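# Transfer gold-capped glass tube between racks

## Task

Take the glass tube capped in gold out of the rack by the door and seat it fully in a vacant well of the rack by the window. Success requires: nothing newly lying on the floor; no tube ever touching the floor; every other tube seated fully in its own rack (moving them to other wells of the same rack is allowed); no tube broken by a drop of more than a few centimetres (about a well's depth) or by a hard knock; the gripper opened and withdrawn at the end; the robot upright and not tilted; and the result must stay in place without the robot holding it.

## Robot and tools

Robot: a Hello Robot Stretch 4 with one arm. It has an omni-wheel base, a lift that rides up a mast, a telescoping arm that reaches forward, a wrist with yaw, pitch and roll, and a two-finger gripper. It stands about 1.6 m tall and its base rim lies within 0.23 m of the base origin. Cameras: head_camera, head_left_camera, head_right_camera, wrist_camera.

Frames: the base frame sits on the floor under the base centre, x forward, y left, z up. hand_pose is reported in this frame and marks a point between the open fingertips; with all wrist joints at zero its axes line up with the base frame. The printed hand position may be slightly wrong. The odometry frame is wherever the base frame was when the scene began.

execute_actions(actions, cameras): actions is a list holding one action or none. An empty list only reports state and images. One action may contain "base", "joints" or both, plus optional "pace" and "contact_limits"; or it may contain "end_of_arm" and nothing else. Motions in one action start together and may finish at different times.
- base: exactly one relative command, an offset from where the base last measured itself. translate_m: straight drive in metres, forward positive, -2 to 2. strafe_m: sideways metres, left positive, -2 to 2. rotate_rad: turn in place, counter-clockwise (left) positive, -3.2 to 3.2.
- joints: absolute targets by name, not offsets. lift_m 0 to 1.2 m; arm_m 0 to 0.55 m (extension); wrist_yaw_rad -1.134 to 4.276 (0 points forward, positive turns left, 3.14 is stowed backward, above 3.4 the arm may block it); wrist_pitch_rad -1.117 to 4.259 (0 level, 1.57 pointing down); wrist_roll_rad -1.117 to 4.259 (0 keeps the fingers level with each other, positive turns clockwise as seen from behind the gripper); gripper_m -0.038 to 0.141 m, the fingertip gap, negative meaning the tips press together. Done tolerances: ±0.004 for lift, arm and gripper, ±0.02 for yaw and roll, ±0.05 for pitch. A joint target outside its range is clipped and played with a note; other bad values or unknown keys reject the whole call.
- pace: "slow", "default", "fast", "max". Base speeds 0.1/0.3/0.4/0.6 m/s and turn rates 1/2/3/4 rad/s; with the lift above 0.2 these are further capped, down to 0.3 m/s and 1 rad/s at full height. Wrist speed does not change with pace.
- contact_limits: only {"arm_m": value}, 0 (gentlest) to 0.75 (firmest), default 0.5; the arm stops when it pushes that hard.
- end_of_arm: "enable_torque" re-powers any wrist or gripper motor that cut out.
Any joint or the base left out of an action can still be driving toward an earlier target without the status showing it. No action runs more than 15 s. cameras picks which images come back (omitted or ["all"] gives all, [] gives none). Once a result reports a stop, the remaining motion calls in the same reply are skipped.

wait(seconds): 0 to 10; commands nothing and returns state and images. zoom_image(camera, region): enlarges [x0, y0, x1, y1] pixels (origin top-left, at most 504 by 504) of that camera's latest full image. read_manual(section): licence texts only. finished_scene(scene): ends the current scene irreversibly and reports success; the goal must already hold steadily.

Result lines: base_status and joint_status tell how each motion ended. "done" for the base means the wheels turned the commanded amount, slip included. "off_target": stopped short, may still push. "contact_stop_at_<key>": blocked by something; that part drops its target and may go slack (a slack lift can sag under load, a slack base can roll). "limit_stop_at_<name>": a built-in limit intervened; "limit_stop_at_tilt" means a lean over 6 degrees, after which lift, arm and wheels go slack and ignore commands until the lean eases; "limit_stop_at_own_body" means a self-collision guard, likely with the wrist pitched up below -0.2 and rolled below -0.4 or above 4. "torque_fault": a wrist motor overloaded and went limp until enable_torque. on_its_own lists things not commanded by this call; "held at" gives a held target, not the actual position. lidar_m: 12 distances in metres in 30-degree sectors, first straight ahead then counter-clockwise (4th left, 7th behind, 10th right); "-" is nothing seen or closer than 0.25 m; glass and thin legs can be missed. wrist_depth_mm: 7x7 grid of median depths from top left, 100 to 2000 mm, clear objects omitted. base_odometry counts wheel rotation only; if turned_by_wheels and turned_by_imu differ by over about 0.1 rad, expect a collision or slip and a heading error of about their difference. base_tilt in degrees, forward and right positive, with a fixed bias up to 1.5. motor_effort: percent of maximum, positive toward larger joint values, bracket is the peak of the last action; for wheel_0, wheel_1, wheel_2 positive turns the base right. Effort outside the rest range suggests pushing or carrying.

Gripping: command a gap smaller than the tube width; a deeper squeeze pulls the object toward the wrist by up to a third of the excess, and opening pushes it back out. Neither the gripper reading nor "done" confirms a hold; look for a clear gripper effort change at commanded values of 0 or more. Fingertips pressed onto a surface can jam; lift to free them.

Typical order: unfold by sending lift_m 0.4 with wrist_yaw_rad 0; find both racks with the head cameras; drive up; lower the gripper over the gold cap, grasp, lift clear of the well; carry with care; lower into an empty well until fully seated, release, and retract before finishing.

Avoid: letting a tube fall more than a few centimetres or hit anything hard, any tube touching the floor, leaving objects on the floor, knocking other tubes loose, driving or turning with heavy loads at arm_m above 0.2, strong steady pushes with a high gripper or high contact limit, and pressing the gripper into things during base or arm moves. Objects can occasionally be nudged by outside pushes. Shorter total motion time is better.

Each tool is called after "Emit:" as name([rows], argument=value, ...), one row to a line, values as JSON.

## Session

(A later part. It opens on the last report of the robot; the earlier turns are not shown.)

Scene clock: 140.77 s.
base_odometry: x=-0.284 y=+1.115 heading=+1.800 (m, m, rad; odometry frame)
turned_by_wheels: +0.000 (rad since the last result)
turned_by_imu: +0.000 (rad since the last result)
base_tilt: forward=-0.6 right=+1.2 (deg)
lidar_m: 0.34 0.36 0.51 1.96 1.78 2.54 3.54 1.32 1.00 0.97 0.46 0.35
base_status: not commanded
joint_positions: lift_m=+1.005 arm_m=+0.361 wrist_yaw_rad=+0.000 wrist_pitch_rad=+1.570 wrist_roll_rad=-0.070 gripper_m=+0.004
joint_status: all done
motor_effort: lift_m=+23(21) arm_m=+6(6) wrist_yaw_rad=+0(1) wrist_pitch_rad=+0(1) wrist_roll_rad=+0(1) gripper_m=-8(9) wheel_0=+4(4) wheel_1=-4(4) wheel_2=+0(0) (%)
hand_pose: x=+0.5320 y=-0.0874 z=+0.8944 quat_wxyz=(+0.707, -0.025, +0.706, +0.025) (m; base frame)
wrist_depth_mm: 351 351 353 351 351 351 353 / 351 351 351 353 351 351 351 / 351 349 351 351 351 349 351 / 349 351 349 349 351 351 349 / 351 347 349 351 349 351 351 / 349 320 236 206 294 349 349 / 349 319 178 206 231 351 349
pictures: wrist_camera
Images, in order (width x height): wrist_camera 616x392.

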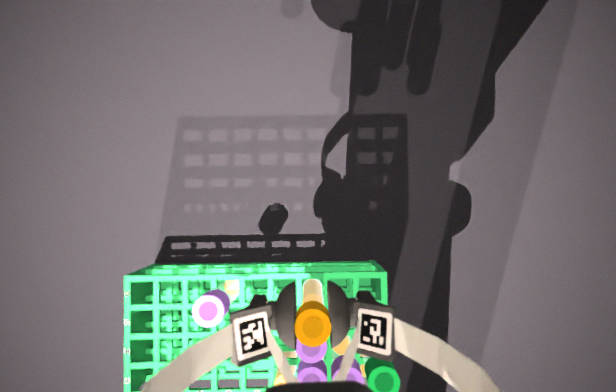

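Emit:
execute_actions([
  {"joints":{"lift_m":1.1}},
], cameras=[])

Emit:
execute_actions([
  {"base":{"rotate_rad":3.14},"joints":{"arm_m":0.1}},
], cameras=[])

Emit:
execute_actions([
  {"base":{"translate_m":2.0}},
], cameras=["head_camera","head_left_camera","wrist_camera"])

Scene clock: 150.70 s.
base_odometry: x=-0.284 y=+1.115 heading=+1.800 (m, m, rad; odometry frame)
turned_by_wheels: +0.000 (rad since the last result)
turned_by_imu: +0.000 (rad since the last result)
base_tilt: forward=-0.7 right=+1.2 (deg)
lidar_m: 0.34 0.35 0.53 1.96 1.76 2.58 3.55 1.33 1.00 0.96 0.49 0.35
base_status: not commanded
joint_positions: lift_m=+1.100 arm_m=+0.361 wrist_yaw_rad=+0.000 wrist_pitch_rad=+1.570 wrist_roll_rad=-0.070 gripper_m=+0.004
joint_status: all done
motor_effort: lift_m=+23(25) arm_m=+6(6) wrist_yaw_rad=+1(0) wrist_pitch_rad=+0(0) wrist_roll_rad=+1(0) gripper_m=-11(8) wheel_0=+4(4) wheel_1=-4(4) wheel_2=+0(0) (%)
hand_pose: x=+0.5320 y=-0.0874 z=+0.9894 quat_wxyz=(+0.707, -0.025, +0.706, +0.025) (m; base frame)
wrist_depth_mm: 445 445 445 449 445 445 445 / 445 445 445 445 449 445 445 / 445 442 445 445 445 445 445 / 442 445 445 442 445 445 445 / 442 442 430 439 445 445 445 / 445 442 387 206 445 442 445 / 442 445 179 206 327 439 445
pictures: none
No camera images: the call's "cameras" was empty. Leave "cameras" out to get every camera's image.

Scene clock: 154.40 s.
base_odometry: x=-0.284 y=+1.115 heading=-1.344 (m, m, rad; odometry frame)
turned_by_wheels: +3.139 (rad since the last result)
turned_by_imu: +3.124 (rad since the last result)
base_tilt: forward=-0.8 right=+1.3 (deg)
lidar_m: 2.76 1.34 1.00 0.96 0.49 0.35 0.35 0.38 0.54 1.91 1.78 2.60
base_status: done
joint_positions: lift_m=+1.100 arm_m=+0.101 wrist_yaw_rad=+0.000 wrist_pitch_rad=+1.570 wrist_roll_rad=-0.070 gripper_m=+0.004
joint_status: all done
motor_effort: lift_m=+19(23) arm_m=-6(6) wrist_yaw_rad=-1(2) wrist_pitch_rad=+1(0) wrist_roll_rad=-2(0) gripper_m=-10(9) wheel_0=-5(6) wheel_1=-4(10) wheel_2=-3(6) (%)
hand_pose: x=+0.2722 y=-0.0874 z=+0.9897 quat_wxyz=(+0.707, -0.025, +0.706, +0.025) (m; base frame)
wrist_depth_mm: 1205 1205 1205 1205 1205 1182 1205 / 1205 1182 1205 1182 1205 1182 1205 / 1182 1205 1182 1205 1205 1205 1205 / 1182 1205 1205 1205 1205 1205 1205 / 1205 1205 1205 1182 1182 1205 1205 / 1205 1182 991 206 1182 1182 1205 / 1182 1182 179 206 1205 1182 1182
pictures: none
No camera images: the call's "cameras" was empty. Leave "cameras" out to get every camera's image.

Scene clock: 162.57 s.
base_odometry: x=+0.166 y=-0.834 heading=-1.343 (m, m, rad; odometry frame)
turned_by_wheels: +0.001 (rad since the last result)
turned_by_imu: +0.006 (rad since the last result)
base_tilt: forward=-0.7 right=+1.2 (deg)
lidar_m: 0.77 0.81 1.51 0.90 0.90 1.35 2.42 2.51 1.86 1.79 1.05 0.81
base_status: done
joint_positions: lift_m=+1.100 arm_m=+0.101 wrist_yaw_rad=+0.000 wrist_pitch_rad=+1.570 wrist_roll_rad=-0.070 gripper_m=+0.004
joint_status: not commanded
motor_effort: lift_m=+19(19) arm_m=-6(6) wrist_yaw_rad=+0(1) wrist_pitch_rad=+0(1) wrist_roll_rad=-1(2) gripper_m=-9(10) wheel_0=+3(7) wheel_1=+3(5) wheel_2=+3(11) (%)
hand_pose: x=+0.2722 y=-0.0874 z=+0.9897 quat_wxyz=(+0.707, -0.025, +0.706, +0.025) (m; base frame)
wrist_depth_mm: 1205 1205 1182 1205 1229 1205 1205 / 1205 1205 1205 1205 1205 1205 1205 / 1205 1205 1205 1182 1182 1182 1205 / 1205 1182 1182 1205 1205 1182 1205 / 1205 1182 1205 1205 1205 1205 1205 / 1205 1205 976 206 1205 1182 1182 / 1205 1205 179 206 1182 1205 1205
pictures: head_camera, head_left_camera, wrist_camera
Images, in order (width x height): head_camera 420x560, head_left_camera 420x672, wrist_camera 616x392.

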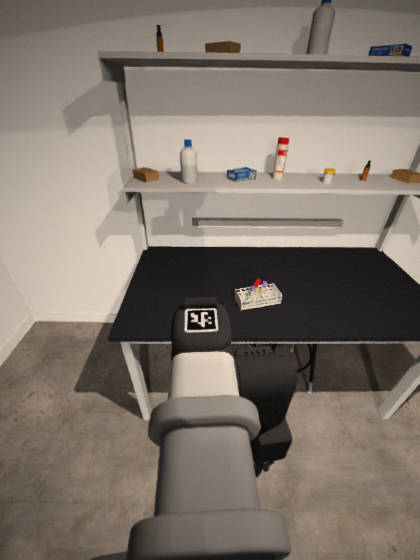

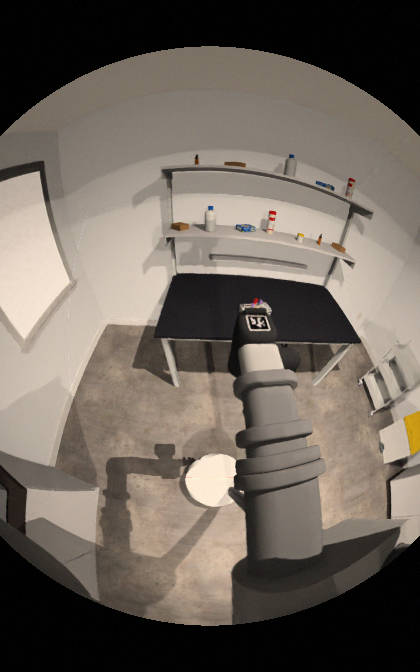

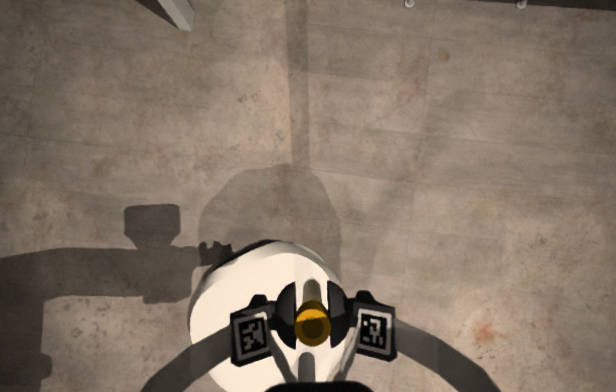

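Emit:
execute_actions([
  {"base":{"translate_m":0.4},"joints":{"arm_m":0.33}},
], cameras=["wrist_camera"])

Scene clock: 169.00 s.
base_odometry: x=+0.257 y=-1.224 heading=-1.343 (m, m, rad; odometry frame)
turned_by_wheels: +0.000 (rad since the last result)
turned_by_imu: +0.002 (rad since the last result)
base_tilt: forward=-0.7 right=+1.2 (deg)
lidar_m: 0.36 0.38 1.44 1.42 1.06 1.28 3.54 2.43 1.88 1.75 0.54 0.40
base_status: done
joint_positions: lift_m=+1.100 arm_m=+0.329 wrist_yaw_rad=+0.000 wrist_pitch_rad=+1.570 wrist_roll_rad=-0.070 gripper_m=+0.004
joint_status: all done
motor_effort: lift_m=+19(19) arm_m=+6(6) wrist_yaw_rad=-1(0) wrist_pitch_rad=+0(1) wrist_roll_rad=+0(0) gripper_m=-10(9) wheel_0=+1(8) wheel_1=+1(2) wheel_2=+1(10) (%)
hand_pose: x=+0.5002 y=-0.0874 z=+0.9897 quat_wxyz=(+0.707, -0.025, +0.706, +0.025) (m; base frame)
wrist_depth_mm: 445 445 445 445 445 445 445 / 445 445 445 445 445 445 449 / 445 445 445 449 445 415 389 / 445 445 445 445 445 389 418 / 442 445 442 445 445 445 445 / 445 445 442 205 442 442 445 / 1182 1182 180 206 1182 445 445
pictures: wrist_camera
Images, in order (width x height): wrist_camera 616x392.

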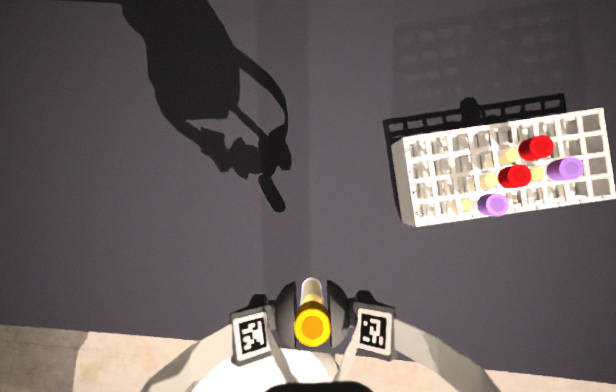

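Emit:
execute_actions([
  {"base":{"strafe_m":-0.115},"joints":{"arm_m":0.423,"lift_m":1.06}},
], cameras=["wrist_camera"])

Emit:
zoom_image(camera="wrist_camera", region=[210, 190, 450, 370])

Scene clock: 174.70 s.
base_odometry: x=+0.145 y=-1.250 heading=-1.343 (m, m, rad; odometry frame)
turned_by_wheels: +0.000 (rad since the last result)
turned_by_imu: +0.001 (rad since the last result)
base_tilt: forward=-0.8 right=+1.3 (deg)
lidar_m: 0.37 0.40 0.56 1.53 1.17 1.49 3.46 2.27 1.79 1.64 0.53 0.39
base_status: done
joint_positions: lift_m=+1.060 arm_m=+0.422 wrist_yaw_rad=+0.000 wrist_pitch_rad=+1.570 wrist_roll_rad=-0.070 gripper_m=+0.004
joint_status: all done
motor_effort: lift_m=+15(14) arm_m=+6(7) wrist_yaw_rad=-1(1) wrist_pitch_rad=+0(0) wrist_roll_rad=+1(1) gripper_m=-10(10) wheel_0=+2(11) wheel_1=-1(10) wheel_2=+0(2) (%)
hand_pose: x=+0.5932 y=-0.0874 z=+0.9501 quat_wxyz=(+0.707, -0.025, +0.706, +0.025) (m; base frame)
wrist_depth_mm: 404 407 407 407 407 407 407 / 407 404 407 407 407 407 410 / 404 407 407 404 407 407 404 / 407 407 407 407 404 404 407 / 404 404 404 397 349 362 404 / 404 404 407 206 287 404 407 / 404 404 179 206 404 404 404
pictures: wrist_camera
Images, in order (width x height): wrist_camera 616x392.

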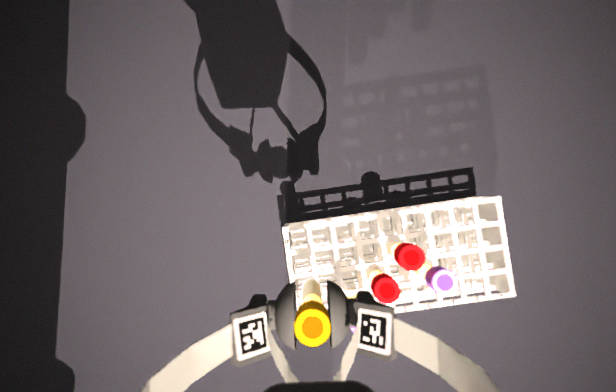

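Region (210, 190, 450, 370) of wrist_camera's 616x392 image, scaled by 2.100; it fills the top 378 rows of this view, and the rest is white.

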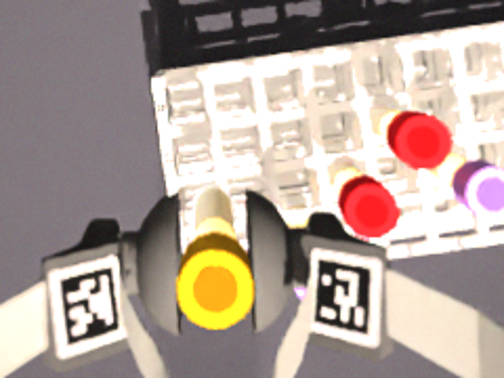

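Emit:
execute_actions([
  {"base":{"strafe_m":-0.0095},"joints":{"arm_m":0.454,"lift_m":1.045},"pace":"slow"},
], cameras=["wrist_camera"])

Emit:
zoom_image(camera="wrist_camera", region=[210, 210, 450, 390])

Scene clock: 183.57 s.
base_odometry: x=+0.135 y=-1.252 heading=-1.343 (m, m, rad; odometry frame)
turned_by_wheels: +0.000 (rad since the last result)
turned_by_imu: +0.001 (rad since the last result)
base_tilt: forward=-0.5 right=+1.3 (deg)
lidar_m: 0.36 0.39 0.57 1.54 1.18 1.48 3.45 2.24 1.78 1.64 0.49 0.39
base_status: done
joint_positions: lift_m=+1.045 arm_m=+0.453 wrist_yaw_rad=+0.000 wrist_pitch_rad=+1.570 wrist_roll_rad=-0.070 gripper_m=+0.004
joint_status: all done
motor_effort: lift_m=+15(17) arm_m=+6(6) wrist_yaw_rad=+0(0) wrist_pitch_rad=+0(0) wrist_roll_rad=+0(0) gripper_m=-11(10) wheel_0=+4(8) wheel_1=-3(7) wheel_2=+0(0) (%)
hand_pose: x=+0.6241 y=-0.0874 z=+0.9351 quat_wxyz=(+0.707, -0.025, +0.706, +0.025) (m; base frame)
wrist_depth_mm: 392 394 392 392 392 392 392 / 392 394 392 392 392 392 392 / 392 392 392 392 392 392 392 / 389 392 392 392 392 392 392 / 392 389 392 382 362 355 389 / 389 389 389 206 272 375 389 / 392 389 179 206 271 389 392
pictures: wrist_camera
Images, in order (width x height): wrist_camera 616x392.

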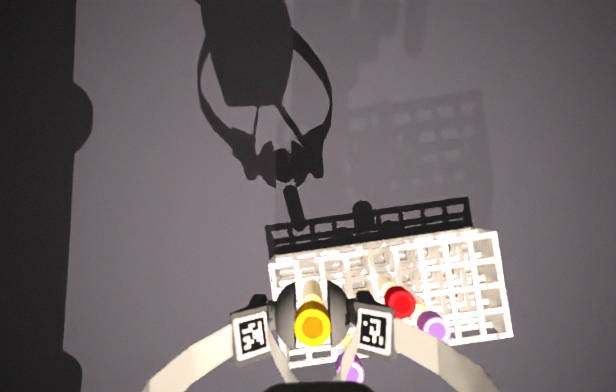

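Region (210, 210, 450, 390) of wrist_camera's 616x392 image, scaled by 2.100; it fills the top 378 rows of this view, and the rest is white.

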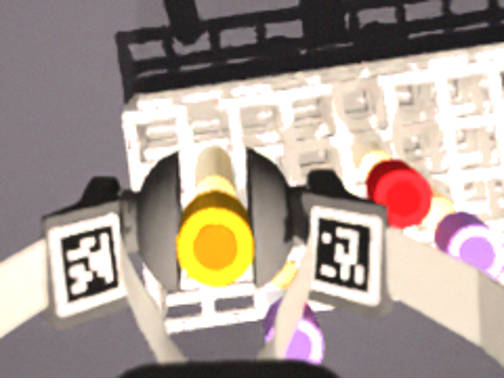

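Emit:
execute_actions([
  {"joints":{"arm_m":0.462,"lift_m":1.035},"pace":"slow"},
], cameras=["wrist_camera"])

Emit:
zoom_image(camera="wrist_camera", region=[210, 210, 450, 390])

Scene clock: 189.93 s.
base_odometry: x=+0.135 y=-1.252 heading=-1.343 (m, m, rad; odometry frame)
turned_by_wheels: +0.000 (rad since the last result)
turned_by_imu: +0.000 (rad since the last result)
base_tilt: forward=-0.7 right=+1.3 (deg)
lidar_m: 0.36 0.38 0.55 1.55 1.16 1.48 3.47 2.25 1.79 1.63 0.51 0.38
base_status: not commanded
joint_positions: lift_m=+1.035 arm_m=+0.461 wrist_yaw_rad=+0.000 wrist_pitch_rad=+1.570 wrist_roll_rad=-0.070 gripper_m=+0.004
joint_status: all done
motor_effort: lift_m=+14(13) arm_m=+6(6) wrist_yaw_rad=+0(1) wrist_pitch_rad=+0(0) wrist_roll_rad=+0(0) gripper_m=-10(9) wheel_0=+3(4) wheel_1=-3(3) wheel_2=+0(0) (%)
hand_pose: x=+0.6321 y=-0.0874 z=+0.9251 quat_wxyz=(+0.707, -0.025, +0.706, +0.025) (m; base frame)
wrist_depth_mm: 382 382 382 384 384 382 382 / 382 382 382 382 382 382 382 / 379 382 382 379 379 382 382 / 379 379 379 379 379 382 382 / 382 379 379 379 368 370 379 / 379 382 382 206 267 349 382 / 379 379 180 206 262 325 379
pictures: wrist_camera
Images, in order (width x height): wrist_camera 616x392.

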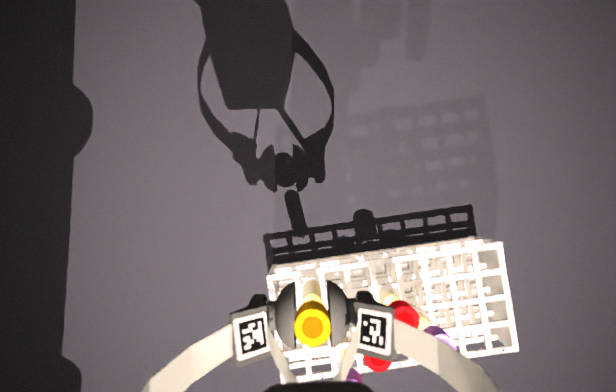

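Region (210, 210, 450, 390) of wrist_camera's 616x392 image, scaled by 2.100; it fills the top 378 rows of this view, and the rest is white.

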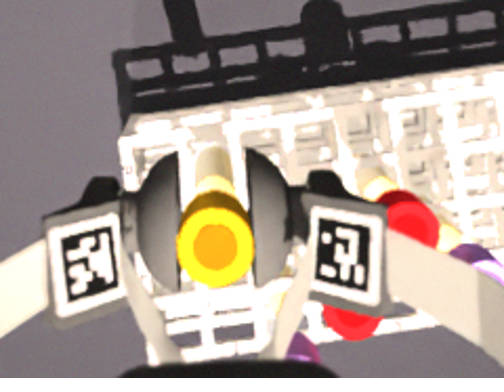

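Looks centred. Lower.

Emit:
execute_actions([
  {"joints":{"lift_m":1.01},"pace":"slow"},
], cameras=["wrist_camera"])

Scene clock: 194.97 s.
base_odometry: x=+0.135 y=-1.252 heading=-1.343 (m, m, rad; odometry frame)
turned_by_wheels: +0.000 (rad since the last result)
turned_by_imu: +0.000 (rad since the last result)
base_tilt: forward=-0.7 right=+1.2 (deg)
lidar_m: 0.37 0.38 0.56 1.55 1.18 1.48 3.45 2.25 1.77 1.62 0.51 0.40
base_status: not commanded
joint_positions: lift_m=+1.010 arm_m=+0.461 wrist_yaw_rad=+0.000 wrist_pitch_rad=+1.570 wrist_roll_rad=-0.070 gripper_m=+0.004
joint_status: all done
motor_effort: lift_m=+14(16) arm_m=+6(6) wrist_yaw_rad=+0(1) wrist_pitch_rad=+0(1) wrist_roll_rad=-1(0) gripper_m=-10(9) wheel_0=+3(4) wheel_1=-3(3) wheel_2=+0(0) (%)
hand_pose: x=+0.6320 y=-0.0874 z=+0.9001 quat_wxyz=(+0.707, -0.025, +0.706, +0.025) (m; base frame)
wrist_depth_mm: 355 355 357 357 357 357 357 / 355 355 355 357 357 357 357 / 355 355 357 355 355 357 357 / 355 355 355 355 355 355 357 / 355 353 355 355 349 332 355 / 355 355 355 205 286 314 355 / 355 355 180 219 236 298 355
pictures: wrist_camera
Images, in order (width x height): wrist_camera 616x392.

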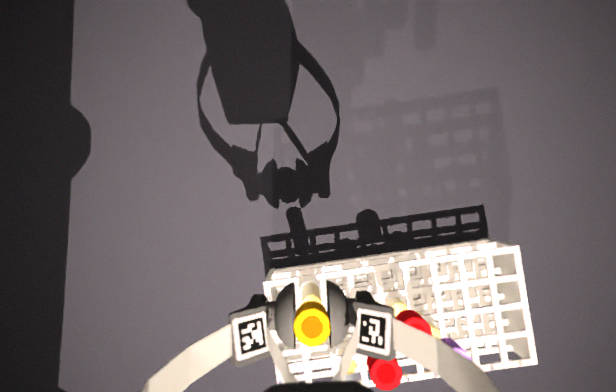

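Emit:
execute_actions([
  {"joints":{"lift_m":0.984},"pace":"slow"},
], cameras=[])

Emit:
execute_actions([
  {"joints":{"gripper_m":0.03},"pace":"slow"},
], cameras=["wrist_camera"])

Emit:
execute_actions([
  {"joints":{"lift_m":1.08}},
], cameras=[])

Emit:
execute_actions([
  {"joints":{"arm_m":0.1,"wrist_pitch_rad":0.9}},
], cameras=["wrist_camera"])

Scene clock: 200.60 s.
base_odometry: x=+0.135 y=-1.252 heading=-1.343 (m, m, rad; odometry frame)
turned_by_wheels: +0.000 (rad since the last result)
turned_by_imu: +0.000 (rad since the last result)
base_tilt: forward=-0.6 right=+1.2 (deg)
lidar_m: 0.37 0.39 0.56 1.54 1.18 1.48 3.47 2.25 1.78 1.62 0.51 0.39
base_status: not commanded
joint_positions: lift_m=+0.984 arm_m=+0.461 wrist_yaw_rad=+0.000 wrist_pitch_rad=+1.571 wrist_roll_rad=-0.070 gripper_m=+0.004
joint_status: all done
motor_effort: lift_m=+13(15) arm_m=+6(6) wrist_yaw_rad=+1(0) wrist_pitch_rad=-3(3) wrist_roll_rad=-3(1) gripper_m=-10(10) wheel_0=+4(4) wheel_1=-3(3) wheel_2=+0(0) (%)
hand_pose: x=+0.6317 y=-0.0874 z=+0.8742 quat_wxyz=(+0.706, -0.025, +0.707, +0.025) (m; base frame)
wrist_depth_mm: 330 332 332 330 332 330 332 / 330 330 330 332 332 330 332 / 330 330 329 332 330 330 332 / 332 330 330 330 330 330 332 / 329 330 330 330 330 317 332 / 330 330 329 206 273 297 330 / 329 330 180 204 212 274 330
pictures: none
No camera images: the call's "cameras" was empty. Leave "cameras" out to get every camera's image.

Scene clock: 201.93 s.
base_odometry: x=+0.135 y=-1.252 heading=-1.343 (m, m, rad; odometry frame)
turned_by_wheels: +0.000 (rad since the last result)
turned_by_imu: +0.000 (rad since the last result)
base_tilt: forward=-0.7 right=+1.1 (deg)
lidar_m: 0.35 0.41 0.57 1.55 1.17 1.48 3.45 2.24 1.78 1.63 0.52 0.39
base_status: not commanded
joint_positions: lift_m=+0.984 arm_m=+0.461 wrist_yaw_rad=+0.000 wrist_pitch_rad=+1.570 wrist_roll_rad=-0.070 gripper_m=+0.030
joint_status: all done
motor_effort: lift_m=+14(14) arm_m=+6(6) wrist_yaw_rad=-1(0) wrist_pitch_rad=-1(5) wrist_roll_rad=-1(1) gripper_m=-5(9) wheel_0=+4(4) wheel_1=-3(3) wheel_2=+0(0) (%)
hand_pose: x=+0.6319 y=-0.0874 z=+0.8741 quat_wxyz=(+0.707, -0.025, +0.707, +0.025) (m; base frame)
wrist_depth_mm: 330 330 330 330 330 330 332 / 330 329 329 329 332 329 330 / 330 330 329 330 330 330 330 / 330 330 330 330 330 330 330 / 329 329 329 330 330 315 330 / 329 330 329 213 216 300 330 / 329 329 190 272 211 273 330
pictures: wrist_camera
Images, in order (width x height): wrist_camera 616x392.

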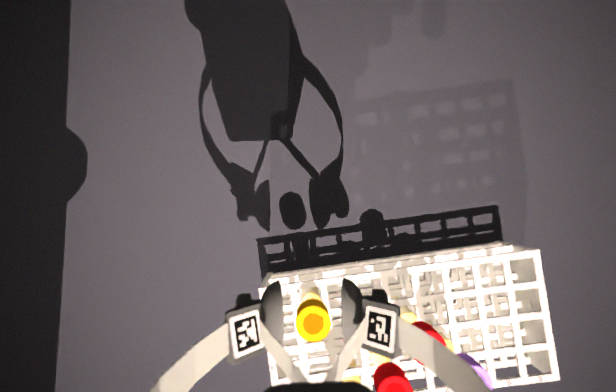

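Scene clock: 203.33 s.
base_odometry: x=+0.135 y=-1.252 heading=-1.343 (m, m, rad; odometry frame)
turned_by_wheels: +0.000 (rad since the last result)
turned_by_imu: +0.000 (rad since the last result)
base_tilt: forward=-0.7 right=+1.3 (deg)
lidar_m: 0.37 0.40 0.55 1.54 1.17 1.49 3.45 2.26 1.79 1.63 0.51 0.39
base_status: not commanded
joint_positions: lift_m=+1.080 arm_m=+0.461 wrist_yaw_rad=+0.000 wrist_pitch_rad=+1.570 wrist_roll_rad=-0.070 gripper_m=+0.030
joint_status: all done
motor_effort: lift_m=+23(24) arm_m=+6(6) wrist_yaw_rad=+0(1) wrist_pitch_rad=-1(1) wrist_roll_rad=-2(1) gripper_m=-5(5) wheel_0=+4(3) wheel_1=-3(3) wheel_2=+0(0) (%)
hand_pose: x=+0.6320 y=-0.0874 z=+0.9694 quat_wxyz=(+0.707, -0.025, +0.707, +0.025) (m; base frame)
wrist_depth_mm: 421 427 427 427 427 427 424 / 424 427 427 424 427 427 427 / 424 424 427 427 427 424 427 / 427 427 424 424 427 424 427 / 424 424 427 424 399 424 424 / 421 427 424 366 306 410 427 / 424 424 190 306 424 424 424
pictures: none
No camera images: the call's "cameras" was empty. Leave "cameras" out to get every camera's image.

Scene clock: 205.53 s.
base_odometry: x=+0.135 y=-1.252 heading=-1.343 (m, m, rad; odometry frame)
turned_by_wheels: +0.000 (rad since the last result)
turned_by_imu: +0.000 (rad since the last result)
base_tilt: forward=-0.6 right=+1.3 (deg)
lidar_m: 0.37 0.40 0.56 1.55 1.18 1.47 3.47 2.27 1.78 1.62 0.51 0.38
base_status: not commanded
joint_positions: lift_m=+1.080 arm_m=+0.101 wrist_yaw_rad=+0.000 wrist_pitch_rad=+0.902 wrist_roll_rad=-0.070 gripper_m=+0.030
joint_status: all done
motor_effort: lift_m=+23(23) arm_m=-6(5) wrist_yaw_rad=+0(1) wrist_pitch_rad=-5(10) wrist_roll_rad=+1(1) gripper_m=-2(4) wheel_0=+4(4) wheel_1=-3(3) wheel_2=+0(0) (%)
hand_pose: x=+0.4509 y=-0.0874 z=+1.0316 quat_wxyz=(+0.900, -0.031, +0.435, +0.015) (m; base frame)
wrist_depth_mm: 931 904 891 878 854 831 820 / 798 778 778 798 798 798 809 / 676 676 683 691 691 707 699 / 597 603 603 609 609 621 621 / 544 539 539 539 484 549 554 / 488 496 492 455 459 500 504 / 449 449 189 445 442 459 462
pictures: wrist_camera
Images, in order (width x height): wrist_camera 616x392.

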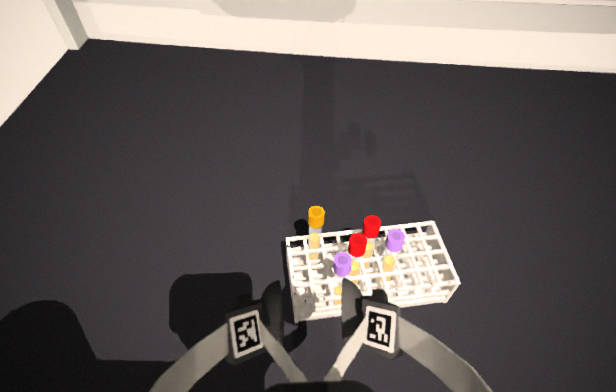

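Emit:
finished_scene(scene=1)

The scene is finished: the task was done.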